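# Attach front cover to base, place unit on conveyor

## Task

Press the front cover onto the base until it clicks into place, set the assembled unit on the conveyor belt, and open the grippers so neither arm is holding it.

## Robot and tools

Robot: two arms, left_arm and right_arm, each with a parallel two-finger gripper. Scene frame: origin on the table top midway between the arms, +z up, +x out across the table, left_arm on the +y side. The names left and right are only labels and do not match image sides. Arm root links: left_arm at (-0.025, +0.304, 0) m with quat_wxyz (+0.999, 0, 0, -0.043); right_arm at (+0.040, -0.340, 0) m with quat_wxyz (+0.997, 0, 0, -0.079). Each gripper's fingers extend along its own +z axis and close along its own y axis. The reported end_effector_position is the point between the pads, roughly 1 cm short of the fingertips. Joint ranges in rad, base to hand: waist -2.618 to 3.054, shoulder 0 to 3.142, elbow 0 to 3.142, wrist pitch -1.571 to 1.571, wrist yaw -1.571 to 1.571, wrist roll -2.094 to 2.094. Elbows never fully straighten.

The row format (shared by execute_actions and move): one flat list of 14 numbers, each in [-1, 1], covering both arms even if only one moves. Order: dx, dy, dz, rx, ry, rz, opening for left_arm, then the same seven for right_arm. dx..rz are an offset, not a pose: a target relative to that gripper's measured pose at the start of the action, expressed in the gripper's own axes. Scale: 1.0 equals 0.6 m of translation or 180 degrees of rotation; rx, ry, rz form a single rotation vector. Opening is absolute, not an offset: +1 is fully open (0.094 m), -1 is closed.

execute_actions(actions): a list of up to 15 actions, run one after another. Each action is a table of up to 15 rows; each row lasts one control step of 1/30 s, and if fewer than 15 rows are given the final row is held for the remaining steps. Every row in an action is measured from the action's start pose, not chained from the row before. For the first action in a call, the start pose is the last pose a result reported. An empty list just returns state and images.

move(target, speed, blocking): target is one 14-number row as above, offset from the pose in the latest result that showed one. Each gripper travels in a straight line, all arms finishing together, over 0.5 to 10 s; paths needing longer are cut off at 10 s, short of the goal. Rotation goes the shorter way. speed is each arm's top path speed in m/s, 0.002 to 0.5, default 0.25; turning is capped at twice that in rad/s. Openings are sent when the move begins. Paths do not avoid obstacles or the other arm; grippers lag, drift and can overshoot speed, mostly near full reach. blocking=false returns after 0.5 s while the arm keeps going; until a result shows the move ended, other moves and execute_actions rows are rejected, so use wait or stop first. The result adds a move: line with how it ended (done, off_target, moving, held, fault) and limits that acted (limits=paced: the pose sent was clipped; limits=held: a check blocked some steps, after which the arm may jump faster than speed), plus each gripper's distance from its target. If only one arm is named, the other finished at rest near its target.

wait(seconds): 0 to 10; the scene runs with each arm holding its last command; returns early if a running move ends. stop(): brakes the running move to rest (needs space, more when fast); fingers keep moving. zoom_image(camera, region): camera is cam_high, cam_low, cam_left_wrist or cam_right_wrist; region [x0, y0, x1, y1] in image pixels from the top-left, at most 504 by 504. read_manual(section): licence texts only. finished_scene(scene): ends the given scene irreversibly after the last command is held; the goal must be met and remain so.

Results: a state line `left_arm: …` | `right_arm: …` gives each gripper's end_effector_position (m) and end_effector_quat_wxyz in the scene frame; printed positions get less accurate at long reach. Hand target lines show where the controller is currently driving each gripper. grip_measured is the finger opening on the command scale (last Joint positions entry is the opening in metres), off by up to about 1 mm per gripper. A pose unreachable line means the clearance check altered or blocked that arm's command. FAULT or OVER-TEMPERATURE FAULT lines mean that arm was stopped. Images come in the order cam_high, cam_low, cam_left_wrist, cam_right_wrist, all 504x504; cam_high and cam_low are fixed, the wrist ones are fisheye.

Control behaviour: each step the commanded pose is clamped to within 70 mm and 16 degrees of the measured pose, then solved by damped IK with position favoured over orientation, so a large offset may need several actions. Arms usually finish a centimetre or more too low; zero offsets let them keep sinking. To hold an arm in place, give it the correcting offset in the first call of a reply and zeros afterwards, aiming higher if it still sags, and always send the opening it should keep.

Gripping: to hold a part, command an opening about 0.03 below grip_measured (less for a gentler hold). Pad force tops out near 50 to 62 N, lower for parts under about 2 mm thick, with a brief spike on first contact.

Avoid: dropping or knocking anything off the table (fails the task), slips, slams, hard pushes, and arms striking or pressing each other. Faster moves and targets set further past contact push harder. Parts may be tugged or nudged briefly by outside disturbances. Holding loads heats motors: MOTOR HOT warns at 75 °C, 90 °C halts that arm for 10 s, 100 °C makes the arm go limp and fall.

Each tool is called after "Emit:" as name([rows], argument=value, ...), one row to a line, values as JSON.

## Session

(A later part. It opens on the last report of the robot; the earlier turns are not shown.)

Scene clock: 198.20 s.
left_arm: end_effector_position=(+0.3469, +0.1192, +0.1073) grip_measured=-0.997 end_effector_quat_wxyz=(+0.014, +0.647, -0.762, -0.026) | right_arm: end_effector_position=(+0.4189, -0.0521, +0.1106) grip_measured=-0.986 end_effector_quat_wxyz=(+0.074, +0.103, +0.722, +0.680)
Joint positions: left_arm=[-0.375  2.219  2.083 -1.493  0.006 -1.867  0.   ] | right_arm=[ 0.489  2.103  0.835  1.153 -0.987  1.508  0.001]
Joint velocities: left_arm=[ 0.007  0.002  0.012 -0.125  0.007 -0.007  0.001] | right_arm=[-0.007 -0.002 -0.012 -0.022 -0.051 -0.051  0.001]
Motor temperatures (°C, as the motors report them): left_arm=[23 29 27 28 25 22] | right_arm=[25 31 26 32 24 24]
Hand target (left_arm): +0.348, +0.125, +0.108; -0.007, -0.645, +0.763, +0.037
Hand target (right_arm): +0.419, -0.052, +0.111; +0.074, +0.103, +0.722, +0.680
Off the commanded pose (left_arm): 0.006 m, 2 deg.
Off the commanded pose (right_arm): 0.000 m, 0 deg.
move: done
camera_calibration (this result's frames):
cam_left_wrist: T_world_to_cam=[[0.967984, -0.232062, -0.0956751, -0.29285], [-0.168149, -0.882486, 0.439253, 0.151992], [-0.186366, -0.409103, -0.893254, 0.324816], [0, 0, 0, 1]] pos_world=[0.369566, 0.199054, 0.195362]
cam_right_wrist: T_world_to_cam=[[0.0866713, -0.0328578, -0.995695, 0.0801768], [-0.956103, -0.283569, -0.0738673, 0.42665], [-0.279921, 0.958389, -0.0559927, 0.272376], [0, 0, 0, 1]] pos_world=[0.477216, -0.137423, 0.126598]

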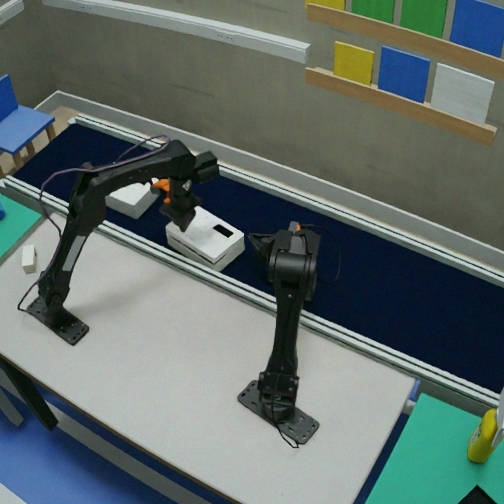

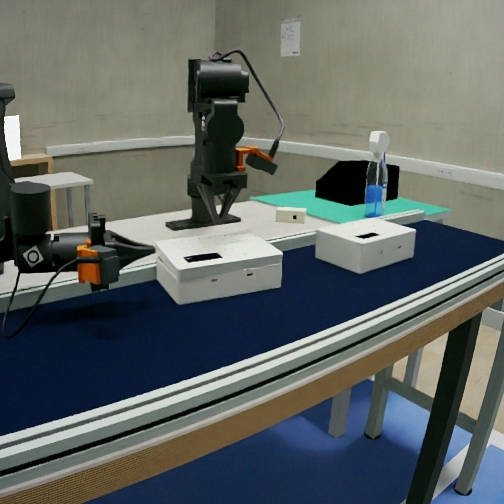

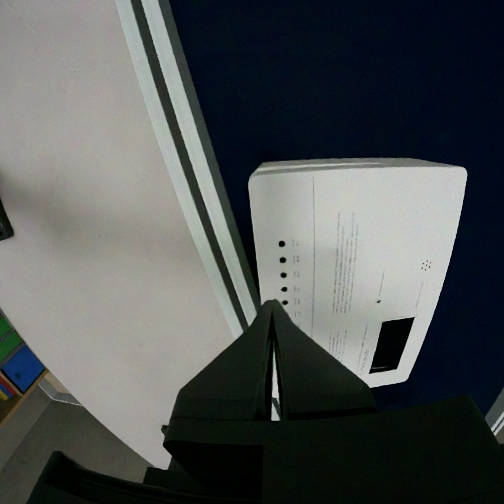

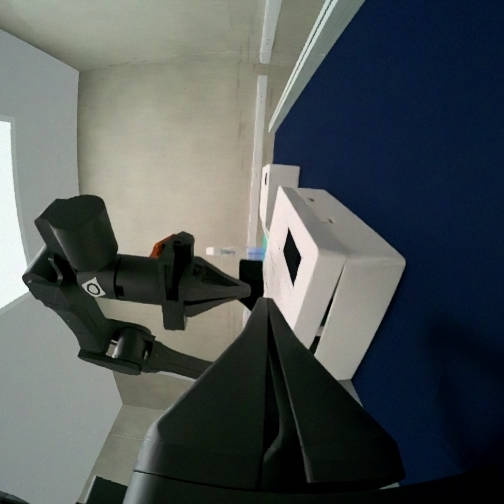

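Emit:
move(target=[0,-0.012,0.11,0,0,0,-1, 0,0,0,0,0,0,-1], speed=0.03)

Emit:
zoom_image(camera="cam_high", region=[140,180,270,290])

Emit:
zoom_image(camera="cam_low", region=[100,160,320,320])

Scene clock: 200.80 s.
left_arm: end_effector_position=(+0.3467, +0.1191, +0.0856) grip_measured=-0.997 end_effector_quat_wxyz=(+0.004, +0.647, -0.763, -0.002) | right_arm: end_effector_position=(+0.4189, -0.0521, +0.1106) grip_measured=-0.986 end_effector_quat_wxyz=(+0.074, +0.103, +0.722, +0.680)
Joint positions: left_arm=[-0.375  2.153  1.892 -1.317  0.007 -1.867  0.   ] | right_arm=[ 0.489  2.103  0.835  1.153 -0.987  1.508  0.001]
Joint velocities: left_arm=[ 0.002 -0.027  0.002  0.007 -0.066 -0.066 -0.   ] | right_arm=[-0.002  0.007 -0.002  0.022  0.007 -0.022  0.001]
Motor temperatures (°C, as the motors report them): left_arm=[23 29 27 28 25 22] | right_arm=[25 31 26 32 24 24]
Hand target (left_arm): +0.347, +0.122, +0.043; -0.015, -0.647, +0.762, +0.026
Hand target (right_arm): +0.419, -0.052, +0.111; +0.074, +0.103, +0.722, +0.680
Off the commanded pose (left_arm): 0.045 m, 3 deg.
Off the commanded pose (right_arm): 0.000 m, 0 deg.
move: off_target (left_arm)
camera_calibration (this result's frames):
cam_left_wrist: T_world_to_cam=[[0.971134, -0.234088, -0.0458492, -0.299875], [-0.188793, -0.871769, 0.45208, 0.166159], [-0.145796, -0.430374, -0.890798, 0.293603], [0, 0, 0, 1]] pos_world=[0.365394, 0.201014, 0.172676]
cam_right_wrist: T_world_to_cam=[[0.0866713, -0.0328578, -0.995695, 0.0801768], [-0.956103, -0.283569, -0.0738673, 0.42665], [-0.279921, 0.958389, -0.0559927, 0.272376], [0, 0, 0, 1]] pos_world=[0.477216, -0.137423, 0.126598]

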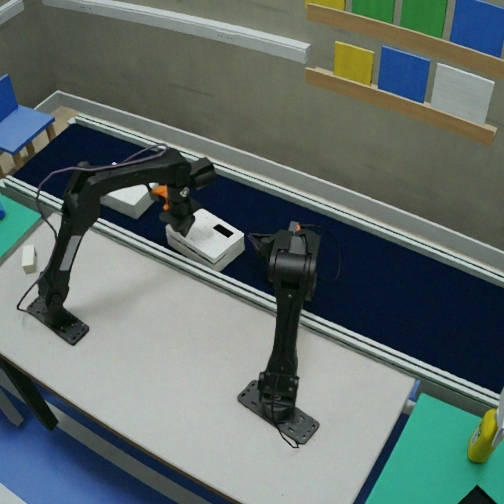

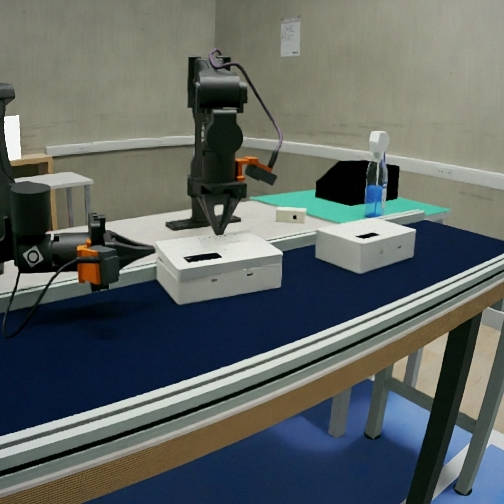

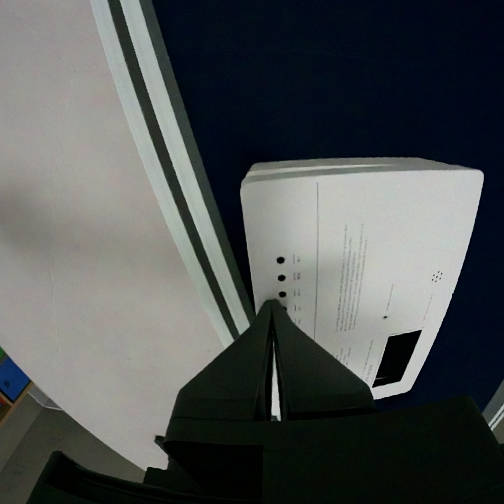

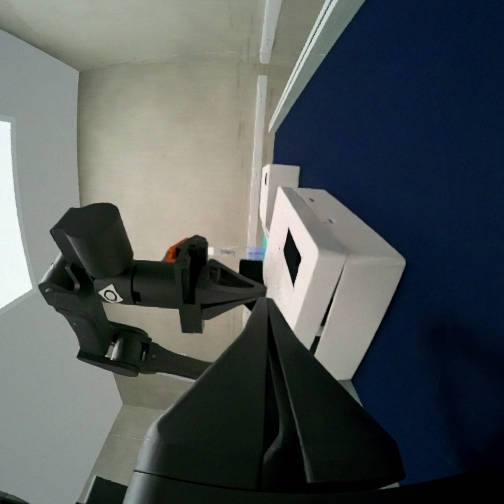

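Region (140, 180, 270, 290) of cam_high's 504x504 image, scaled by 3.877, with more detail than that image has; it fills the top 426 rows of this view, and the rest is white.

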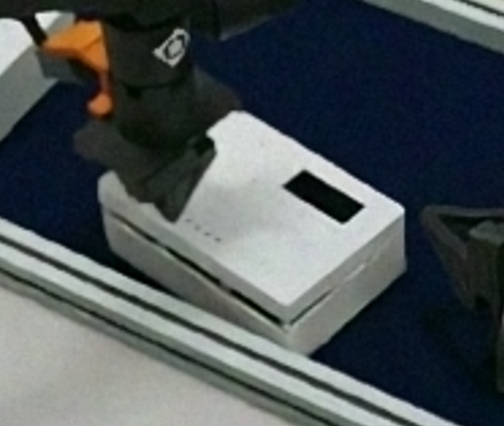

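Region (100, 160, 320, 320) of cam_low's 504x504 image, scaled by 2.291, with more detail than that image has; it fills the top 367 rows of this view, and the rest is white.

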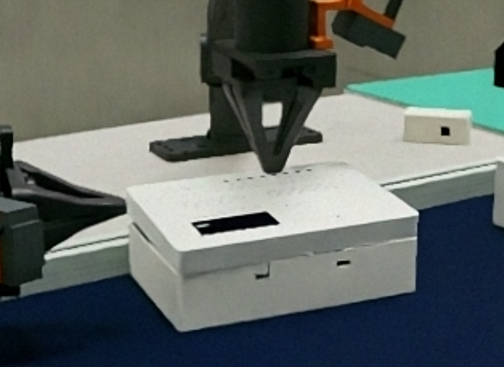

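Emit:
execute_actions(actions=[])

Scene clock: 201.43 s.
left_arm: end_effector_position=(+0.3468, +0.1190, +0.0857) grip_measured=-0.997 end_effector_quat_wxyz=(+0.004, +0.647, -0.763, -0.001) | right_arm: end_effector_position=(+0.4189, -0.0521, +0.1106) grip_measured=-0.986 end_effector_quat_wxyz=(+0.074, +0.103, +0.722, +0.680)
Joint positions: left_arm=[-0.375  2.152  1.892 -1.316  0.007 -1.867  0.   ] | right_arm=[ 0.489  2.103  0.835  1.153 -0.987  1.508  0.001]
Joint velocities: left_arm=[ 0.002 -0.012 -0.027 -0.022 -0.007  0.022 -0.001] | right_arm=[ 0.022  0.002 -0.002  0.007 -0.051 -0.022  0.   ]
Motor temperatures (°C, as the motors report them): left_arm=[23 29 27 28 25 22] | right_arm=[25 31 26 32 24 24]
Hand target (left_arm): +0.347, +0.122, +0.043; -0.015, -0.647, +0.762, +0.026
Hand target (right_arm): +0.419, -0.052, +0.111; +0.074, +0.103, +0.722, +0.680
Off the commanded pose (left_arm): 0.045 m, 3 deg.
Off the commanded pose (right_arm): 0.000 m, 0 deg.
camera_calibration (this result's frames):
cam_left_wrist: T_world_to_cam=[[0.971165, -0.234103, -0.045106, -0.300045], [-0.189102, -0.871616, 0.452246, 0.166142], [-0.145187, -0.430676, -0.890752, 0.293551], [0, 0, 0, 1]] pos_world=[0.365431, 0.200996, 0.172811]
cam_right_wrist: T_world_to_cam=[[0.0866713, -0.0328578, -0.995695, 0.0801768], [-0.956103, -0.283569, -0.0738673, 0.42665], [-0.279921, 0.958389, -0.0559927, 0.272376], [0, 0, 0, 1]] pos_world=[0.477216, -0.137423, 0.126598]

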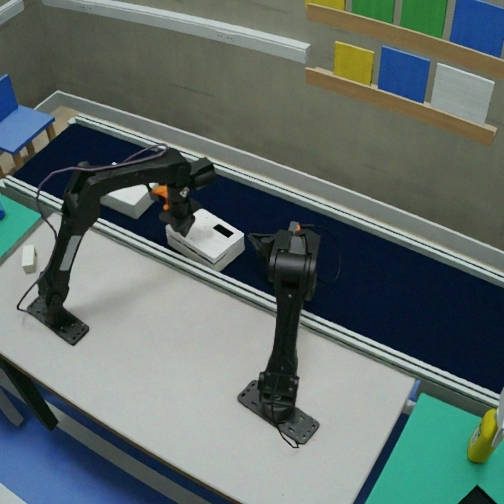

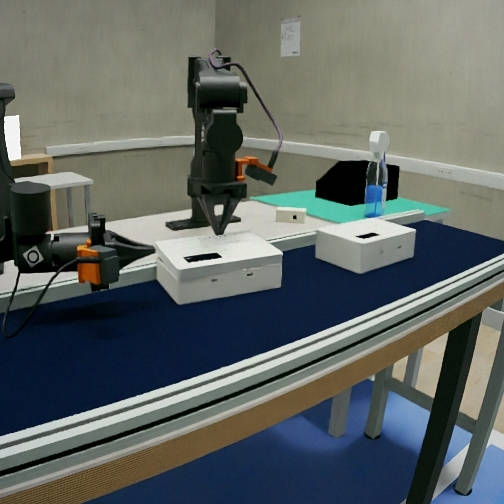

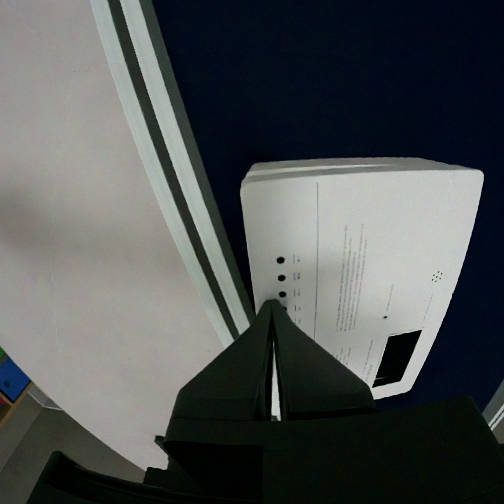

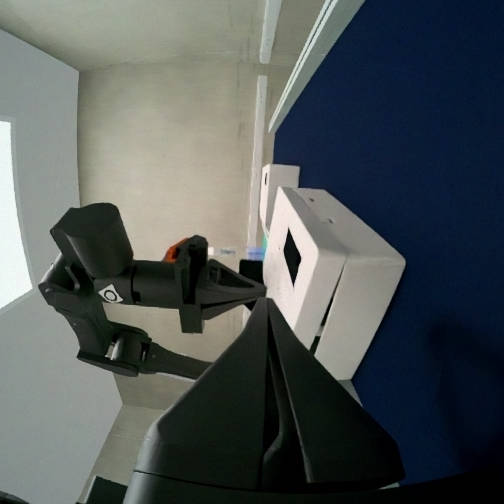

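Emit:
move(target=[0,0.07,-0.06,0,0,0,-1, 0,0,0,0,0,0,-1], speed=0.1)

Emit:
zoom_image(camera="cam_high", region=[140, 180, 270, 290])

Scene clock: 202.60 s.
left_arm: end_effector_position=(+0.3171, +0.1235, +0.1238) grip_measured=-0.997 end_effector_quat_wxyz=(-0.002, +0.647, -0.763, +0.014) | right_arm: end_effector_position=(+0.4189, -0.0521, +0.1106) grip_measured=-0.986 end_effector_quat_wxyz=(+0.074, +0.103, +0.722, +0.680)
Joint positions: left_arm=[-0.399  1.995  1.806 -1.355  0.007 -1.891  0.   ] | right_arm=[ 0.489  2.103  0.835  1.153 -0.987  1.508  0.001]
Joint velocities: left_arm=[ 0.002  0.002  0.012 -0.066  0.037 -0.051  0.001] | right_arm=[ 0.012  0.002  0.007 -0.066  0.051 -0.095 -0.001]
Motor temperatures (°C, as the motors report them): left_arm=[23 29 27 28 25 22] | right_arm=[25 31 26 32 24 24]
Hand target (left_arm): +0.306, +0.125, +0.123; -0.004, -0.647, +0.763, +0.002
Hand target (right_arm): +0.419, -0.052, +0.111; +0.074, +0.103, +0.722, +0.680
Off the commanded pose (left_arm): 0.012 m, 2 deg.
Off the commanded pose (right_arm): 0.000 m, 0 deg.
move: off_target (left_arm)
camera_calibration (this result's frames):
cam_left_wrist: T_world_to_cam=[[0.972013, -0.234543, -0.0134373, -0.27253], [-0.202306, -0.864748, 0.459656, 0.149654], [-0.119429, -0.444073, -0.887996, 0.318255], [0, 0, 0, 1]] pos_world=[0.333187, 0.206821, 0.210158]
cam_right_wrist: T_world_to_cam=[[0.0866713, -0.0328578, -0.995695, 0.0801768], [-0.956103, -0.283569, -0.0738673, 0.42665], [-0.279921, 0.958389, -0.0559927, 0.272376], [0, 0, 0, 1]] pos_world=[0.477216, -0.137423, 0.126598]

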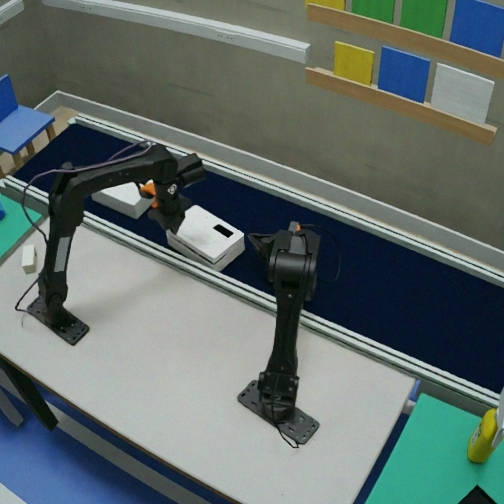

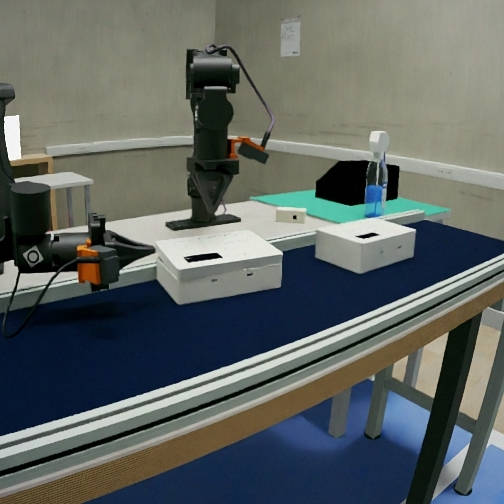

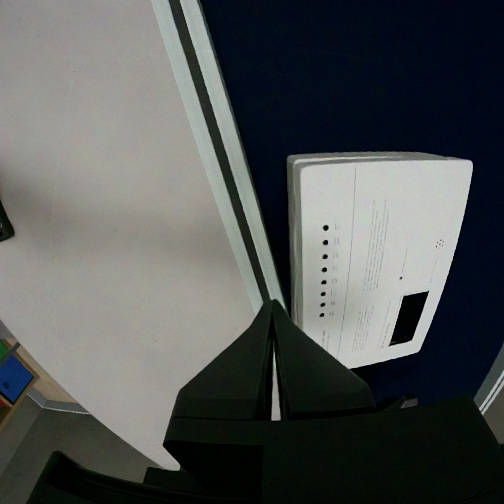

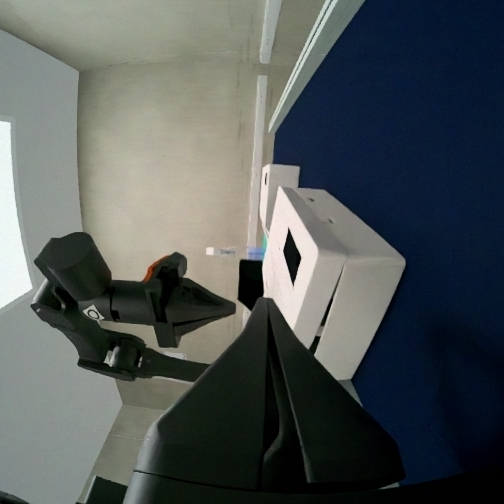

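Region (140, 180, 270, 290) of cam_high's 504x504 image, scaled by 3.877, with more detail than that image has; it fills the top 426 rows of this view, and the rest is white.

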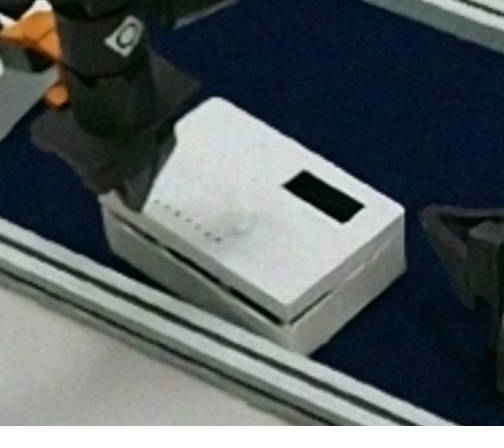

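Emit:
zoom_image(camera="cam_left_wrist", region=[260, 130, 400, 270])

Emit:
zoom_image(camera="cam_right_wrist", region=[250, 170, 430, 390])

Region (260, 130, 400, 270) of cam_left_wrist's 504x504 image, scaled by 3.600, with more detail than that image has.

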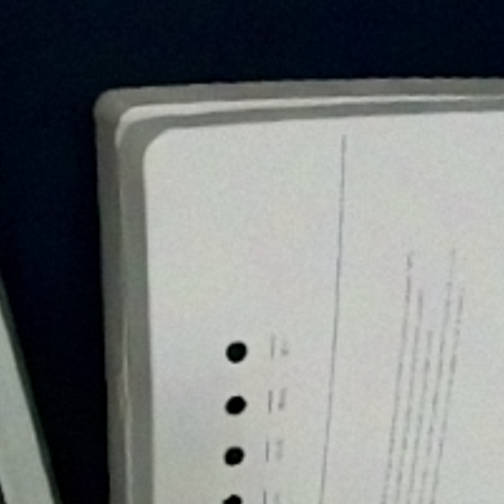

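Region (250, 170, 430, 390) of cam_right_wrist's 504x504 image, scaled by 2.291, with more detail than that image has; it fills the left 412 columns of this view, and the rest is white.

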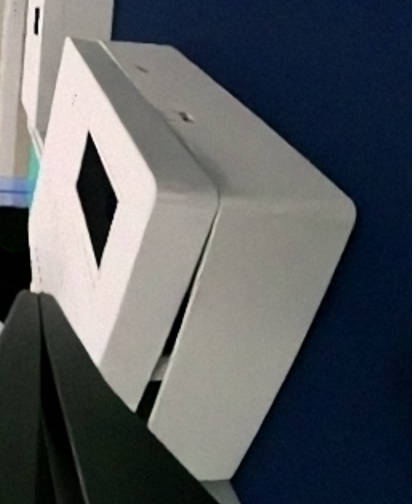

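Emit:
move(target=[-0.171,-0.095,0.0,0,0,0.5,-1, 0.153,-0.045,-0.007,0.1,0,0,-1], speed=0.4)

Scene clock: 207.23 s.
left_arm: end_effector_position=(+0.3895, +0.2143, +0.1230) grip_measured=-0.997 end_effector_quat_wxyz=(+0.015, +0.080, +0.997, -0.005) | right_arm: end_effector_position=(+0.3347, -0.0349, +0.0901) grip_measured=-0.986 end_effector_quat_wxyz=(+0.055, +0.118, +0.816, +0.564)
Joint positions: left_arm=[-0.127  2.161  2.054 -1.433  0.007 -0.051  0.   ] | right_arm=[ 0.668  1.745  0.651  0.58  -0.752  1.25   0.001]
Joint velocities: left_arm=[-0.012  0.007 -0.002 -0.007 -0.022 -0.007 -0.   ] | right_arm=[-0.007 -0.002  0.002  0.037  0.007 -0.066 -0.   ]
Motor temperatures (°C, as the motors report them): left_arm=[23 29 27 28 25 22] | right_arm=[25 31 26 33 24 24]
Hand target (left_arm): +0.391, +0.216, +0.125; +0.013, +0.082, +0.997, -0.009
Hand target (right_arm): +0.327, -0.035, +0.089; +0.056, +0.111, +0.820, +0.559
Off the commanded pose (left_arm): 0.001 m, 1 deg.
Off the commanded pose (right_arm): 0.008 m, 1 deg.
move: done
camera_calibration (this result's frames):
cam_left_wrist: T_world_to_cam=[[-0.230229, -0.972621, -0.0316562, 0.307083], [-0.886214, 0.196115, 0.419719, 0.287073], [-0.402019, 0.124686, -0.907102, 0.357039], [0, 0, 0, 1]] pos_world=[0.468644, 0.197858, 0.213102]
cam_right_wrist: T_world_to_cam=[[0.00338728, -0.317515, -0.948247, 0.0812756], [-0.953178, -0.287771, 0.0929535, 0.333373], [-0.302392, 0.903533, -0.303623, 0.259134], [0, 0, 0, 1]] pos_world=[0.395848, -0.112395, 0.12476]

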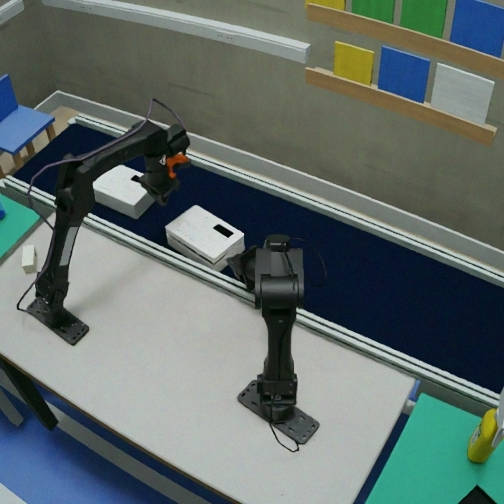

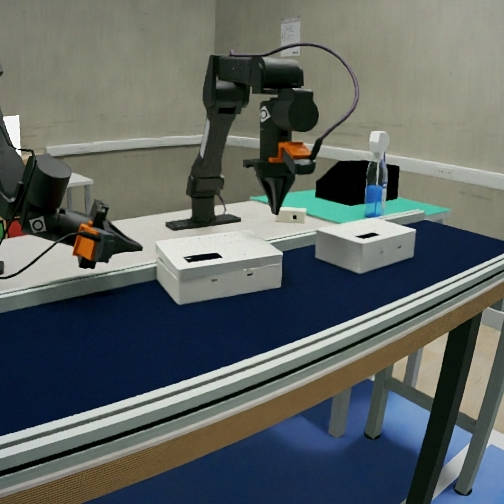

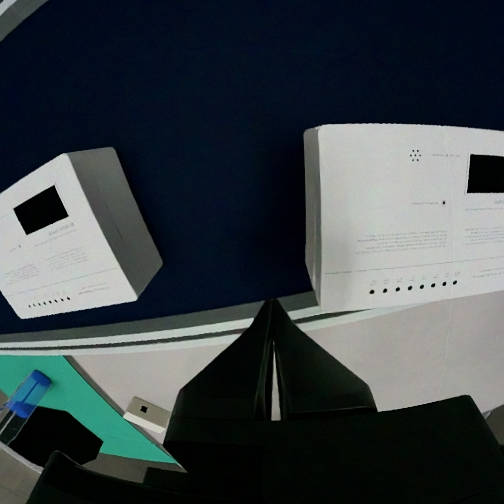

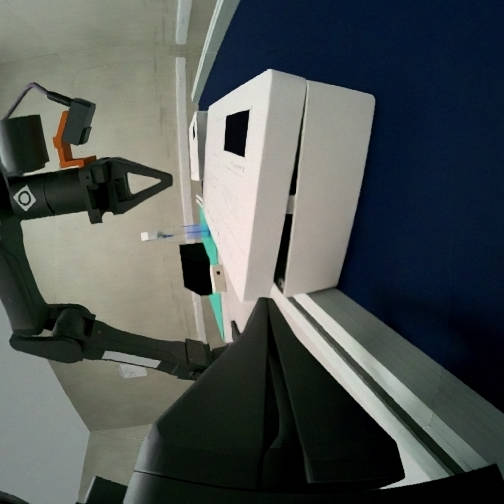

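Emit:
zoom_image(camera="cam_right_wrist", region=[220, 150, 380, 310])

Emit:
zoom_image(camera="cam_high", region=[150, 190, 260, 285])

Region (220, 150, 380, 310) of cam_right_wrist's 504x504 image, scaled by 3.150, with more detail than that image has.

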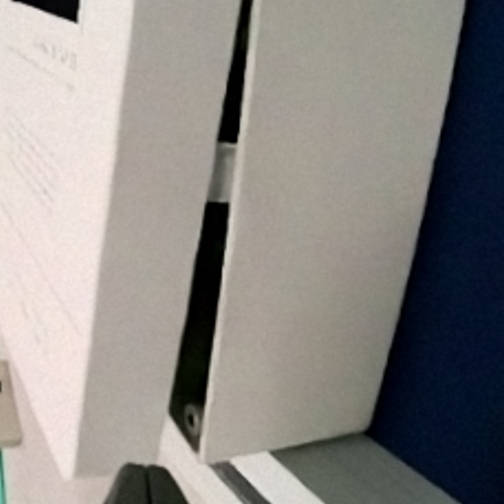

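Region (150, 190, 260, 285) of cam_high's 504x504 image, scaled by 4.582, with more detail than that image has; it fills the top 435 rows of this view, and the rest is white.

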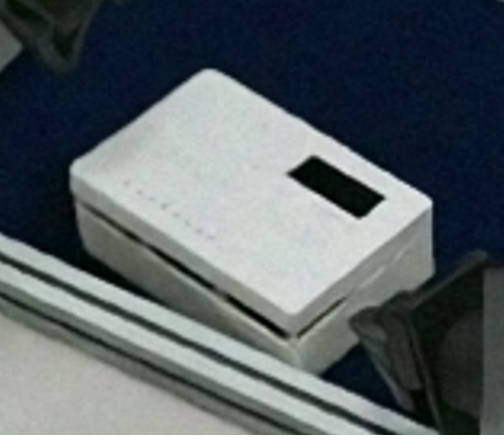

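Emit:
move(target=[0,-0.012,0.12,0.14,0,0,-1, 0.0,-0.015,0.0,0,0,0,-1], speed=0.2)

Scene clock: 209.23 s.
left_arm: end_effector_position=(+0.3879, +0.2094, +0.0536) grip_measured=-0.997 end_effector_quat_wxyz=(-0.009, +0.078, +0.974, -0.211) | right_arm: end_effector_position=(+0.3367, -0.0338, +0.0903) grip_measured=-0.986 end_effector_quat_wxyz=(+0.060, +0.114, +0.813, +0.567)
Joint positions: left_arm=[ 0.032  2.208  1.789 -1.184  0.424  0.114  0.   ] | right_arm=[ 0.668  1.756  0.651  0.607 -0.752  1.25   0.001]
Joint velocities: left_arm=[-0.002 -0.007  0.002 -0.007  0.007  0.081 -0.001] | right_arm=[-0.002  0.002  0.007  0.037 -0.037  0.125 -0.001]
Motor temperatures (°C, as the motors report them): left_arm=[23 30 27 28 25 22] | right_arm=[25 31 26 33 24 24]
Hand target (left_arm): +0.390, +0.208, +0.052; -0.003, +0.082, +0.972, -0.222
Hand target (right_arm): +0.333, -0.038, +0.082; +0.055, +0.118, +0.816, +0.564
Off the commanded pose (left_arm): 0.005 m, 2 deg.
Off the commanded pose (right_arm): 0.010 m, 1 deg.
move: done
camera_calibration (this result's frames):
cam_left_wrist: T_world_to_cam=[[-0.221985, -0.900087, 0.374922, 0.259559], [-0.852203, 0.36594, 0.373949, 0.269492], [-0.473786, -0.236499, -0.84829, 0.394311], [0, 0, 0, 1]] pos_world=[0.474099, 0.228262, 0.136399]
cam_right_wrist: T_world_to_cam=[[0.0160161, -0.310609, -0.950403, 0.0780038], [-0.954421, -0.288075, 0.0780645, 0.337365], [-0.298035, 0.905834, -0.301066, 0.25722], [0, 0, 0, 1]] pos_world=[0.397399, -0.111584, 0.125239]

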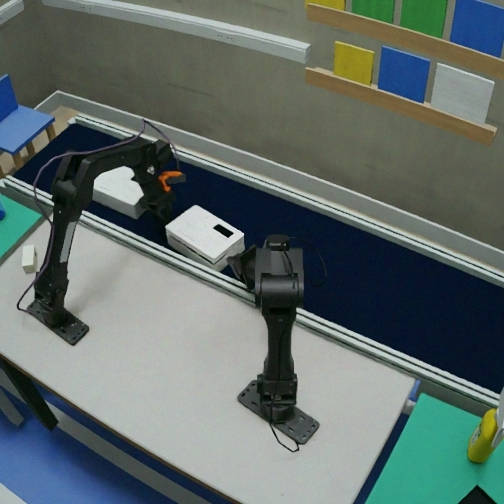

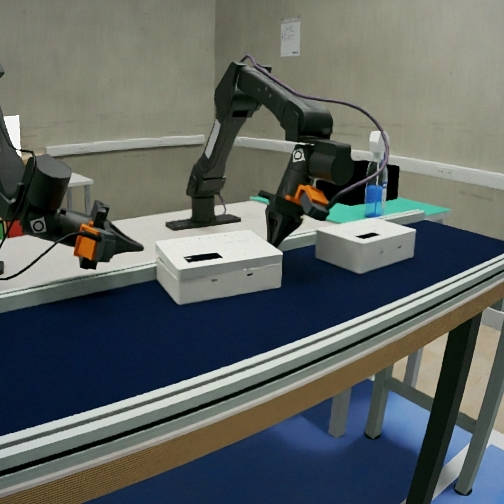

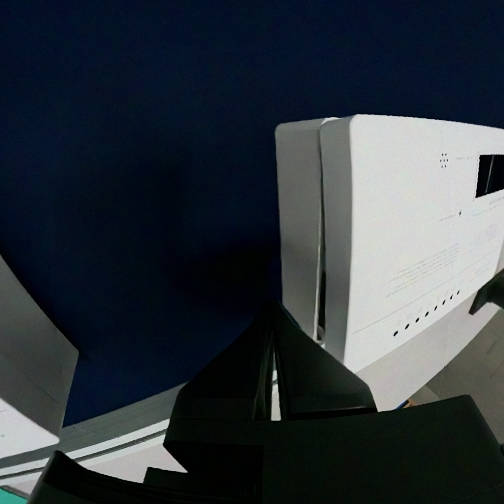

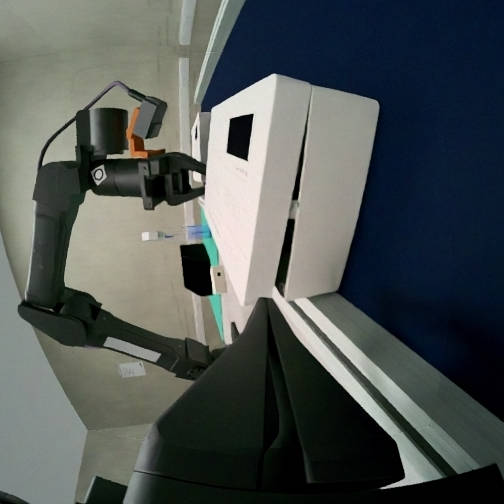

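Emit:
move(target=[0,-0.022,0.021,0,0,0,-1, 0.0,0,0.035,0,0,0,-1], speed=0.04)

Scene clock: 210.23 s.
left_arm: end_effector_position=(+0.3845, +0.1955, +0.0482) grip_measured=-0.997 end_effector_quat_wxyz=(-0.014, +0.077, +0.974, -0.211) | right_arm: end_effector_position=(+0.3315, -0.0247, +0.0724) grip_measured=-0.986 end_effector_quat_wxyz=(+0.046, +0.125, +0.819, +0.558)
Joint positions: left_arm=[-0.001  2.208  1.767 -1.157  0.425  0.076  0.   ] | right_arm=[ 0.704  1.813  0.651  0.64  -0.721  1.278  0.001]
Joint velocities: left_arm=[-0.002 -0.012 -0.007 -0.007 -0.007 -0.095 -0.001] | right_arm=[-0.012 -0.012  0.022 -0.022  0.037  0.051 -0.001]
Motor temperatures (°C, as the motors report them): left_arm=[23 30 27 28 25 22] | right_arm=[25 31 26 33 24 24]
Hand target (left_arm): +0.385, +0.192, +0.047; -0.009, +0.079, +0.974, -0.211
Hand target (right_arm): +0.341, -0.015, +0.083; +0.060, +0.115, +0.813, +0.568
Off the commanded pose (left_arm): 0.003 m, 1 deg.
Off the commanded pose (right_arm): 0.018 m, 2 deg.
move: off_target (right_arm)
camera_calibration (this result's frames):
cam_left_wrist: T_world_to_cam=[[-0.216351, -0.900536, 0.37713, 0.246131], [-0.848566, 0.364479, 0.383524, 0.272162], [-0.482833, -0.237043, -0.84302, 0.388178], [0, 0, 0, 1]] pos_world=[0.471624, 0.214468, 0.130038]
cam_right_wrist: T_world_to_cam=[[-0.0199291, -0.327877, -0.94451, 0.0749729], [-0.951076, -0.285105, 0.119039, 0.332437], [-0.308315, 0.900673, -0.306154, 0.245622], [0, 0, 0, 1]] pos_world=[0.393396, -0.101864, 0.106438]

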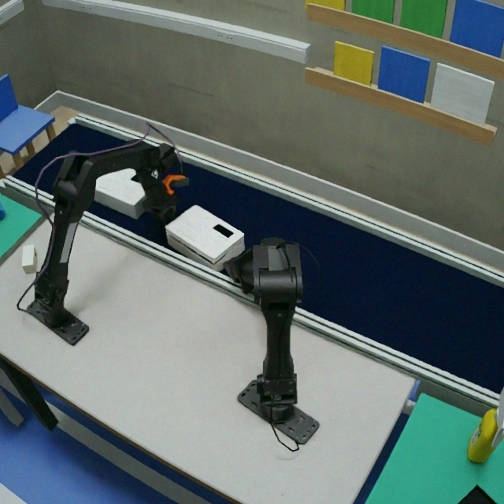

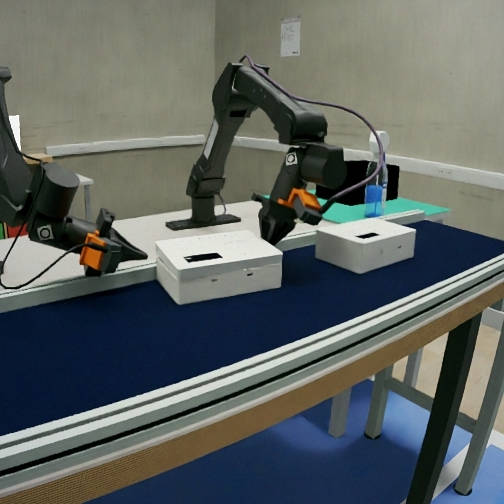

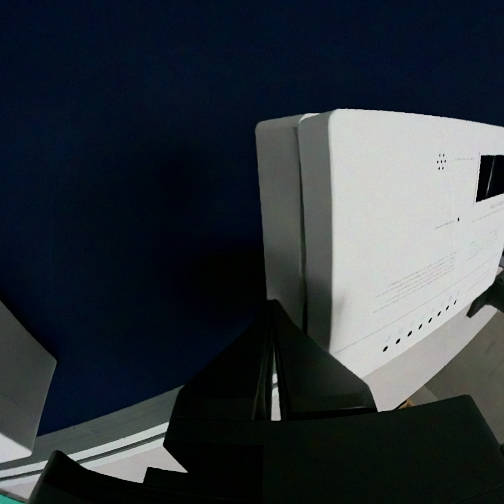

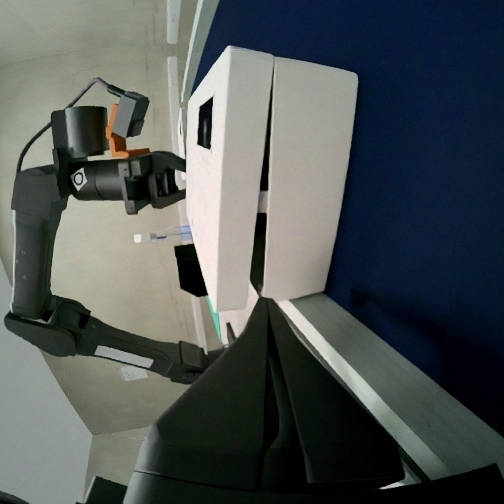

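Emit:
move(target=[0,-0.005,0.002,0,0,0,-1, -0.022,0.049,0.021,0,0,0,-1], speed=0.04)

Scene clock: 211.60 s.
left_arm: end_effector_position=(+0.3850, +0.1954, +0.0482) grip_measured=-0.997 end_effector_quat_wxyz=(-0.014, +0.075, +0.975, -0.211) | right_arm: end_effector_position=(+0.3501, -0.0141, +0.0904) grip_measured=-0.986 end_effector_quat_wxyz=(+0.047, +0.129, +0.818, +0.558)
Joint positions: left_arm=[-0.001  2.208  1.767 -1.155  0.425  0.072  0.   ] | right_arm=[ 0.704  1.813  0.758  0.539 -0.717  1.287  0.001]
Joint velocities: left_arm=[-0.002 -0.007 -0.012  0.037 -0.022 -0.022 -0.001] | right_arm=[ 0.007  0.002  0.002 -0.007  0.022 -0.022  0.   ]
Motor temperatures (°C, as the motors report them): left_arm=[23 30 27 28 25 22] | right_arm=[25 31 26 33 24 24]
Hand target (left_arm): +0.384, +0.192, +0.048; -0.014, +0.077, +0.974, -0.211
Hand target (right_arm): +0.351, -0.007, +0.094; +0.046, +0.125, +0.819, +0.558
Off the commanded pose (left_arm): 0.003 m, 0 deg.
Off the commanded pose (right_arm): 0.009 m, 0 deg.
move: done
camera_calibration (this result's frames):
cam_left_wrist: T_world_to_cam=[[-0.21335, -0.901305, 0.377002, 0.245198], [-0.849957, 0.361506, 0.383258, 0.273685], [-0.481721, -0.238667, -0.843198, 0.38827], [0, 0, 0, 1]] pos_world=[0.471972, 0.214727, 0.130056]
cam_right_wrist: T_world_to_cam=[[-0.0250112, -0.325091, -0.945352, 0.0977003], [-0.952713, -0.27872, 0.121053, 0.351492], [-0.302842, 0.903676, -0.302747, 0.245123], [0, 0, 0, 1]] pos_world=[0.411548, -0.0917823, 0.124022]

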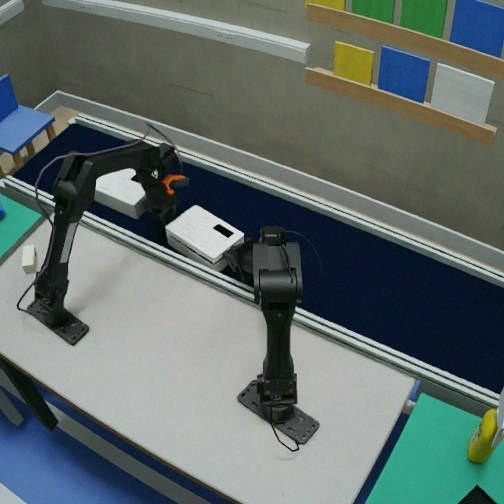

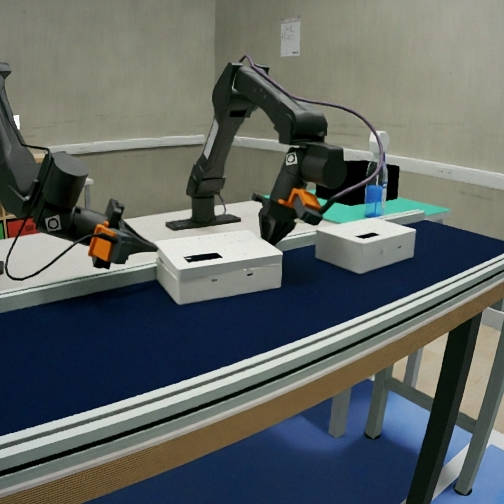

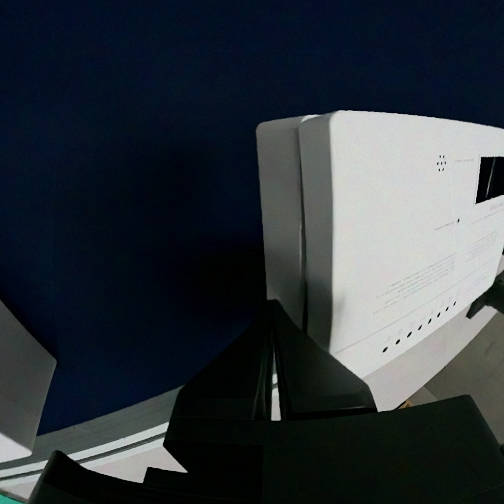

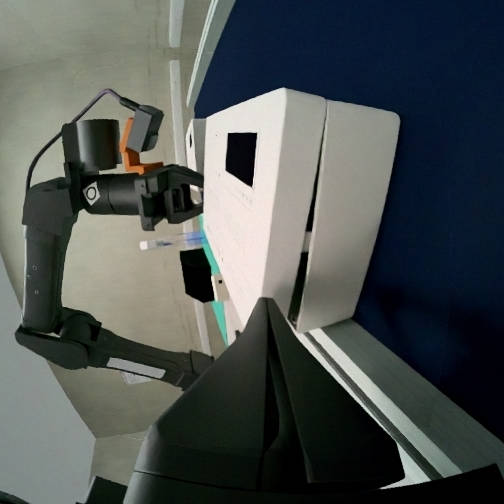

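Emit:
move(target=[0,-0.005,0.002,0,0,0,-1, 0,-0.02,-0.004,0.022,0,0,-1], speed=0.03)

Emit:
zoom_image(camera="cam_low", region=[100, 190, 300, 320])

Scene clock: 213.20 s.
left_arm: end_effector_position=(+0.3850, +0.1954, +0.0482) grip_measured=-0.997 end_effector_quat_wxyz=(-0.014, +0.073, +0.975, -0.211) | right_arm: end_effector_position=(+0.3416, -0.0206, +0.0718) grip_measured=-0.986 end_effector_quat_wxyz=(+0.028, +0.137, +0.838, +0.528)
Joint positions: left_arm=[-0.001  2.208  1.767 -1.155  0.425  0.069  0.   ] | right_arm=[ 0.704  1.813  0.758  0.434 -0.708  1.245  0.001]
Joint velocities: left_arm=[-0.007 -0.017  0.007 -0.007 -0.037  0.037  0.001] | right_arm=[ 0.012 -0.017 -0.007 -0.022 -0.081 -0.037 -0.   ]
Motor temperatures (°C, as the motors report them): left_arm=[23 30 27 27 25 22] | right_arm=[25 31 26 33 24 24]
Hand target (left_arm): +0.384, +0.192, +0.048; -0.014, +0.075, +0.975, -0.211
Hand target (right_arm): +0.347, -0.020, +0.080; +0.042, +0.130, +0.837, +0.530
Off the commanded pose (left_arm): 0.003 m, 0 deg.
Off the commanded pose (right_arm): 0.010 m, 2 deg.
move: done
camera_calibration (this result's frames):
cam_left_wrist: T_world_to_cam=[[-0.209629, -0.902124, 0.377132, 0.243919], [-0.850608, 0.358467, 0.384665, 0.274462], [-0.482205, -0.240154, -0.842499, 0.388714], [0, 0, 0, 1]] pos_world=[0.472032, 0.215011, 0.129925]
cam_right_wrist: T_world_to_cam=[[-0.0681968, -0.387833, -0.919203, 0.0893467], [-0.94236, -0.277475, 0.186988, 0.33554], [-0.327576, 0.878973, -0.346555, 0.253913], [0, 0, 0, 1]] pos_world=[0.405469, -0.0954266, 0.107381]

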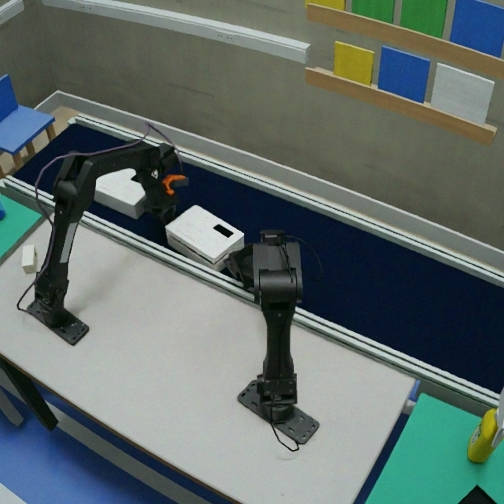

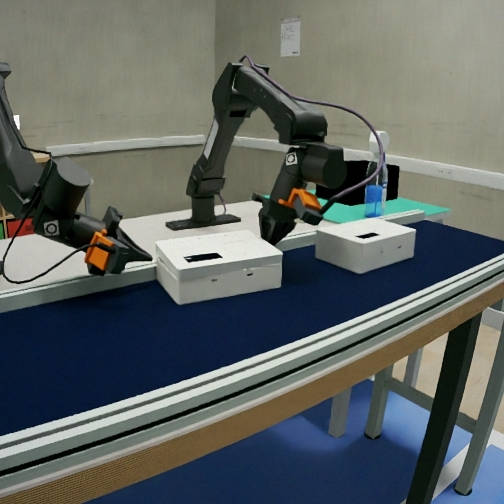

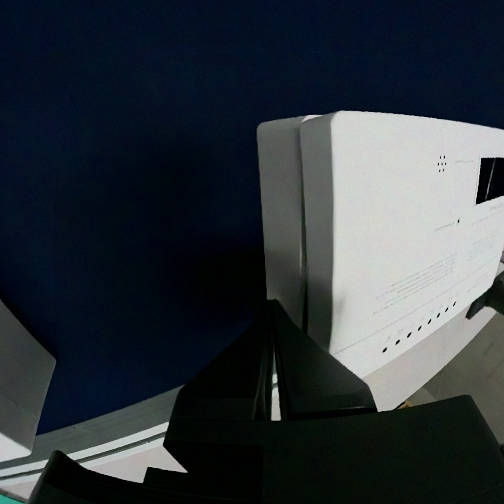

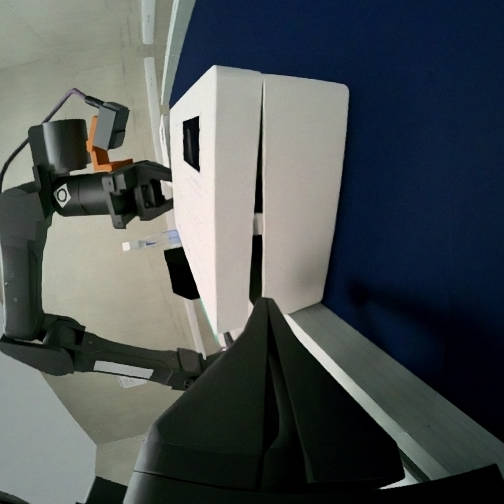

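Region (100, 190, 300, 320) of cam_low's 504x504 image, scaled by 2.520, with more detail than that image has; it fills the top 328 rows of this view, and the rest is white.

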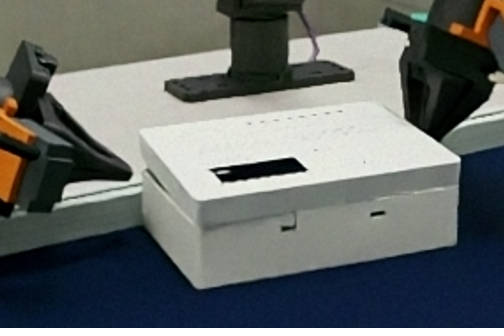

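Emit:
zoom_image(camera="cam_low", region=[150, 240, 290, 310])

Region (150, 240, 290, 310) of cam_low's 504x504 image, scaled by 3.600, with more detail than that image has.

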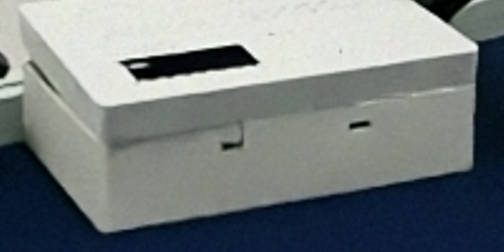

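Emit:
move(target=[0,-0.005,0.002,0,0,0,-1, 0,0.008,0.0,-0.008,0,0,-1], speed=0.03)

Scene clock: 214.27 s.
left_arm: end_effector_position=(+0.3850, +0.1954, +0.0482) grip_measured=-0.997 end_effector_quat_wxyz=(-0.014, +0.071, +0.975, -0.211) | right_arm: end_effector_position=(+0.3442, -0.0191, +0.0761) grip_measured=-0.986 end_effector_quat_wxyz=(+0.031, +0.139, +0.833, +0.535)
Joint positions: left_arm=[-0.001  2.208  1.767 -1.155  0.425  0.065  0.   ] | right_arm=[ 0.704  1.813  0.758  0.46  -0.708  1.263  0.001]
Joint velocities: left_arm=[-0.002 -0.017  0.007 -0.022 -0.007 -0.037 -0.001] | right_arm=[-0.007 -0.007 -0.002  0.022 -0.022 -0.051 -0.   ]
Motor temperatures (°C, as the motors report them): left_arm=[23 30 27 27 25 22] | right_arm=[25 31 26 33 24 24]
Hand target (left_arm): +0.384, +0.192, +0.048; -0.014, +0.073, +0.975, -0.211
Hand target (right_arm): +0.343, -0.019, +0.076; +0.029, +0.137, +0.831, +0.538
Off the commanded pose (left_arm): 0.003 m, 0 deg.
Off the commanded pose (right_arm): 0.002 m, 1 deg.
move: done
camera_calibration (this result's frames):
cam_left_wrist: T_world_to_cam=[[-0.205905, -0.902929, 0.377256, 0.242637], [-0.851246, 0.355426, 0.386073, 0.275235], [-0.482683, -0.241644, -0.841799, 0.389155], [0, 0, 0, 1]] pos_world=[0.472091, 0.215295, 0.129793]
cam_right_wrist: T_world_to_cam=[[-0.0651739, -0.372083, -0.925908, 0.0938326], [-0.94573, -0.27299, 0.176272, 0.339703], [-0.318351, 0.887148, -0.334098, 0.250946], [0, 0, 0, 1]] pos_world=[0.407272, -0.0949769, 0.110841]

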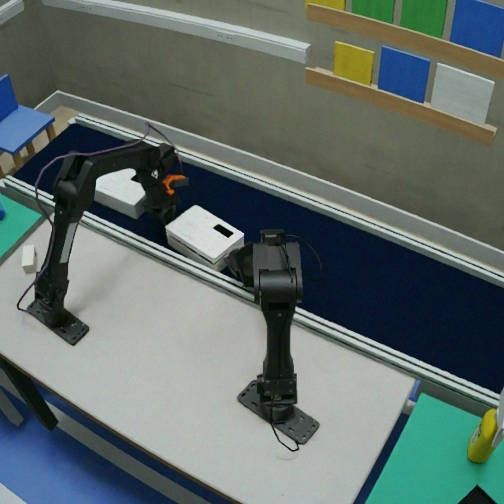

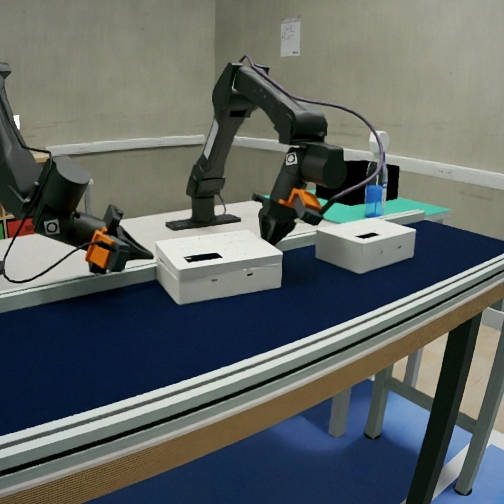

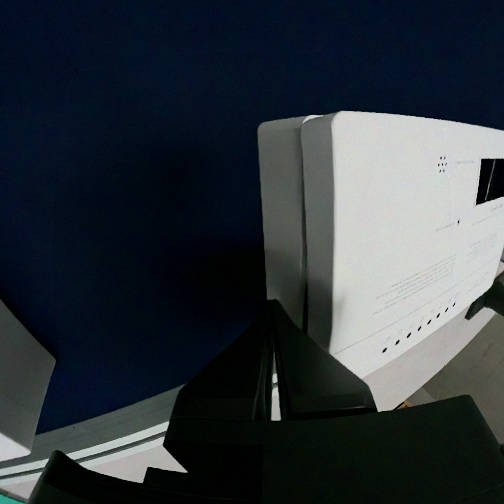

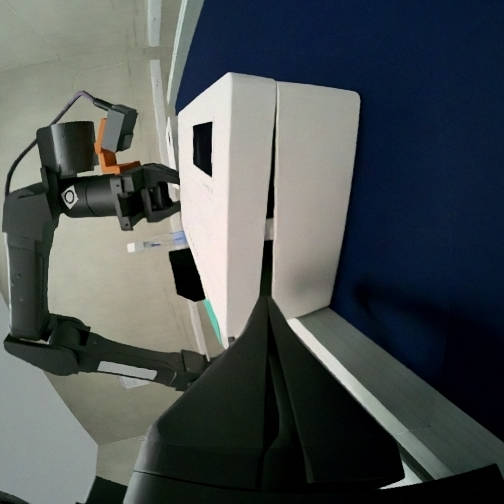

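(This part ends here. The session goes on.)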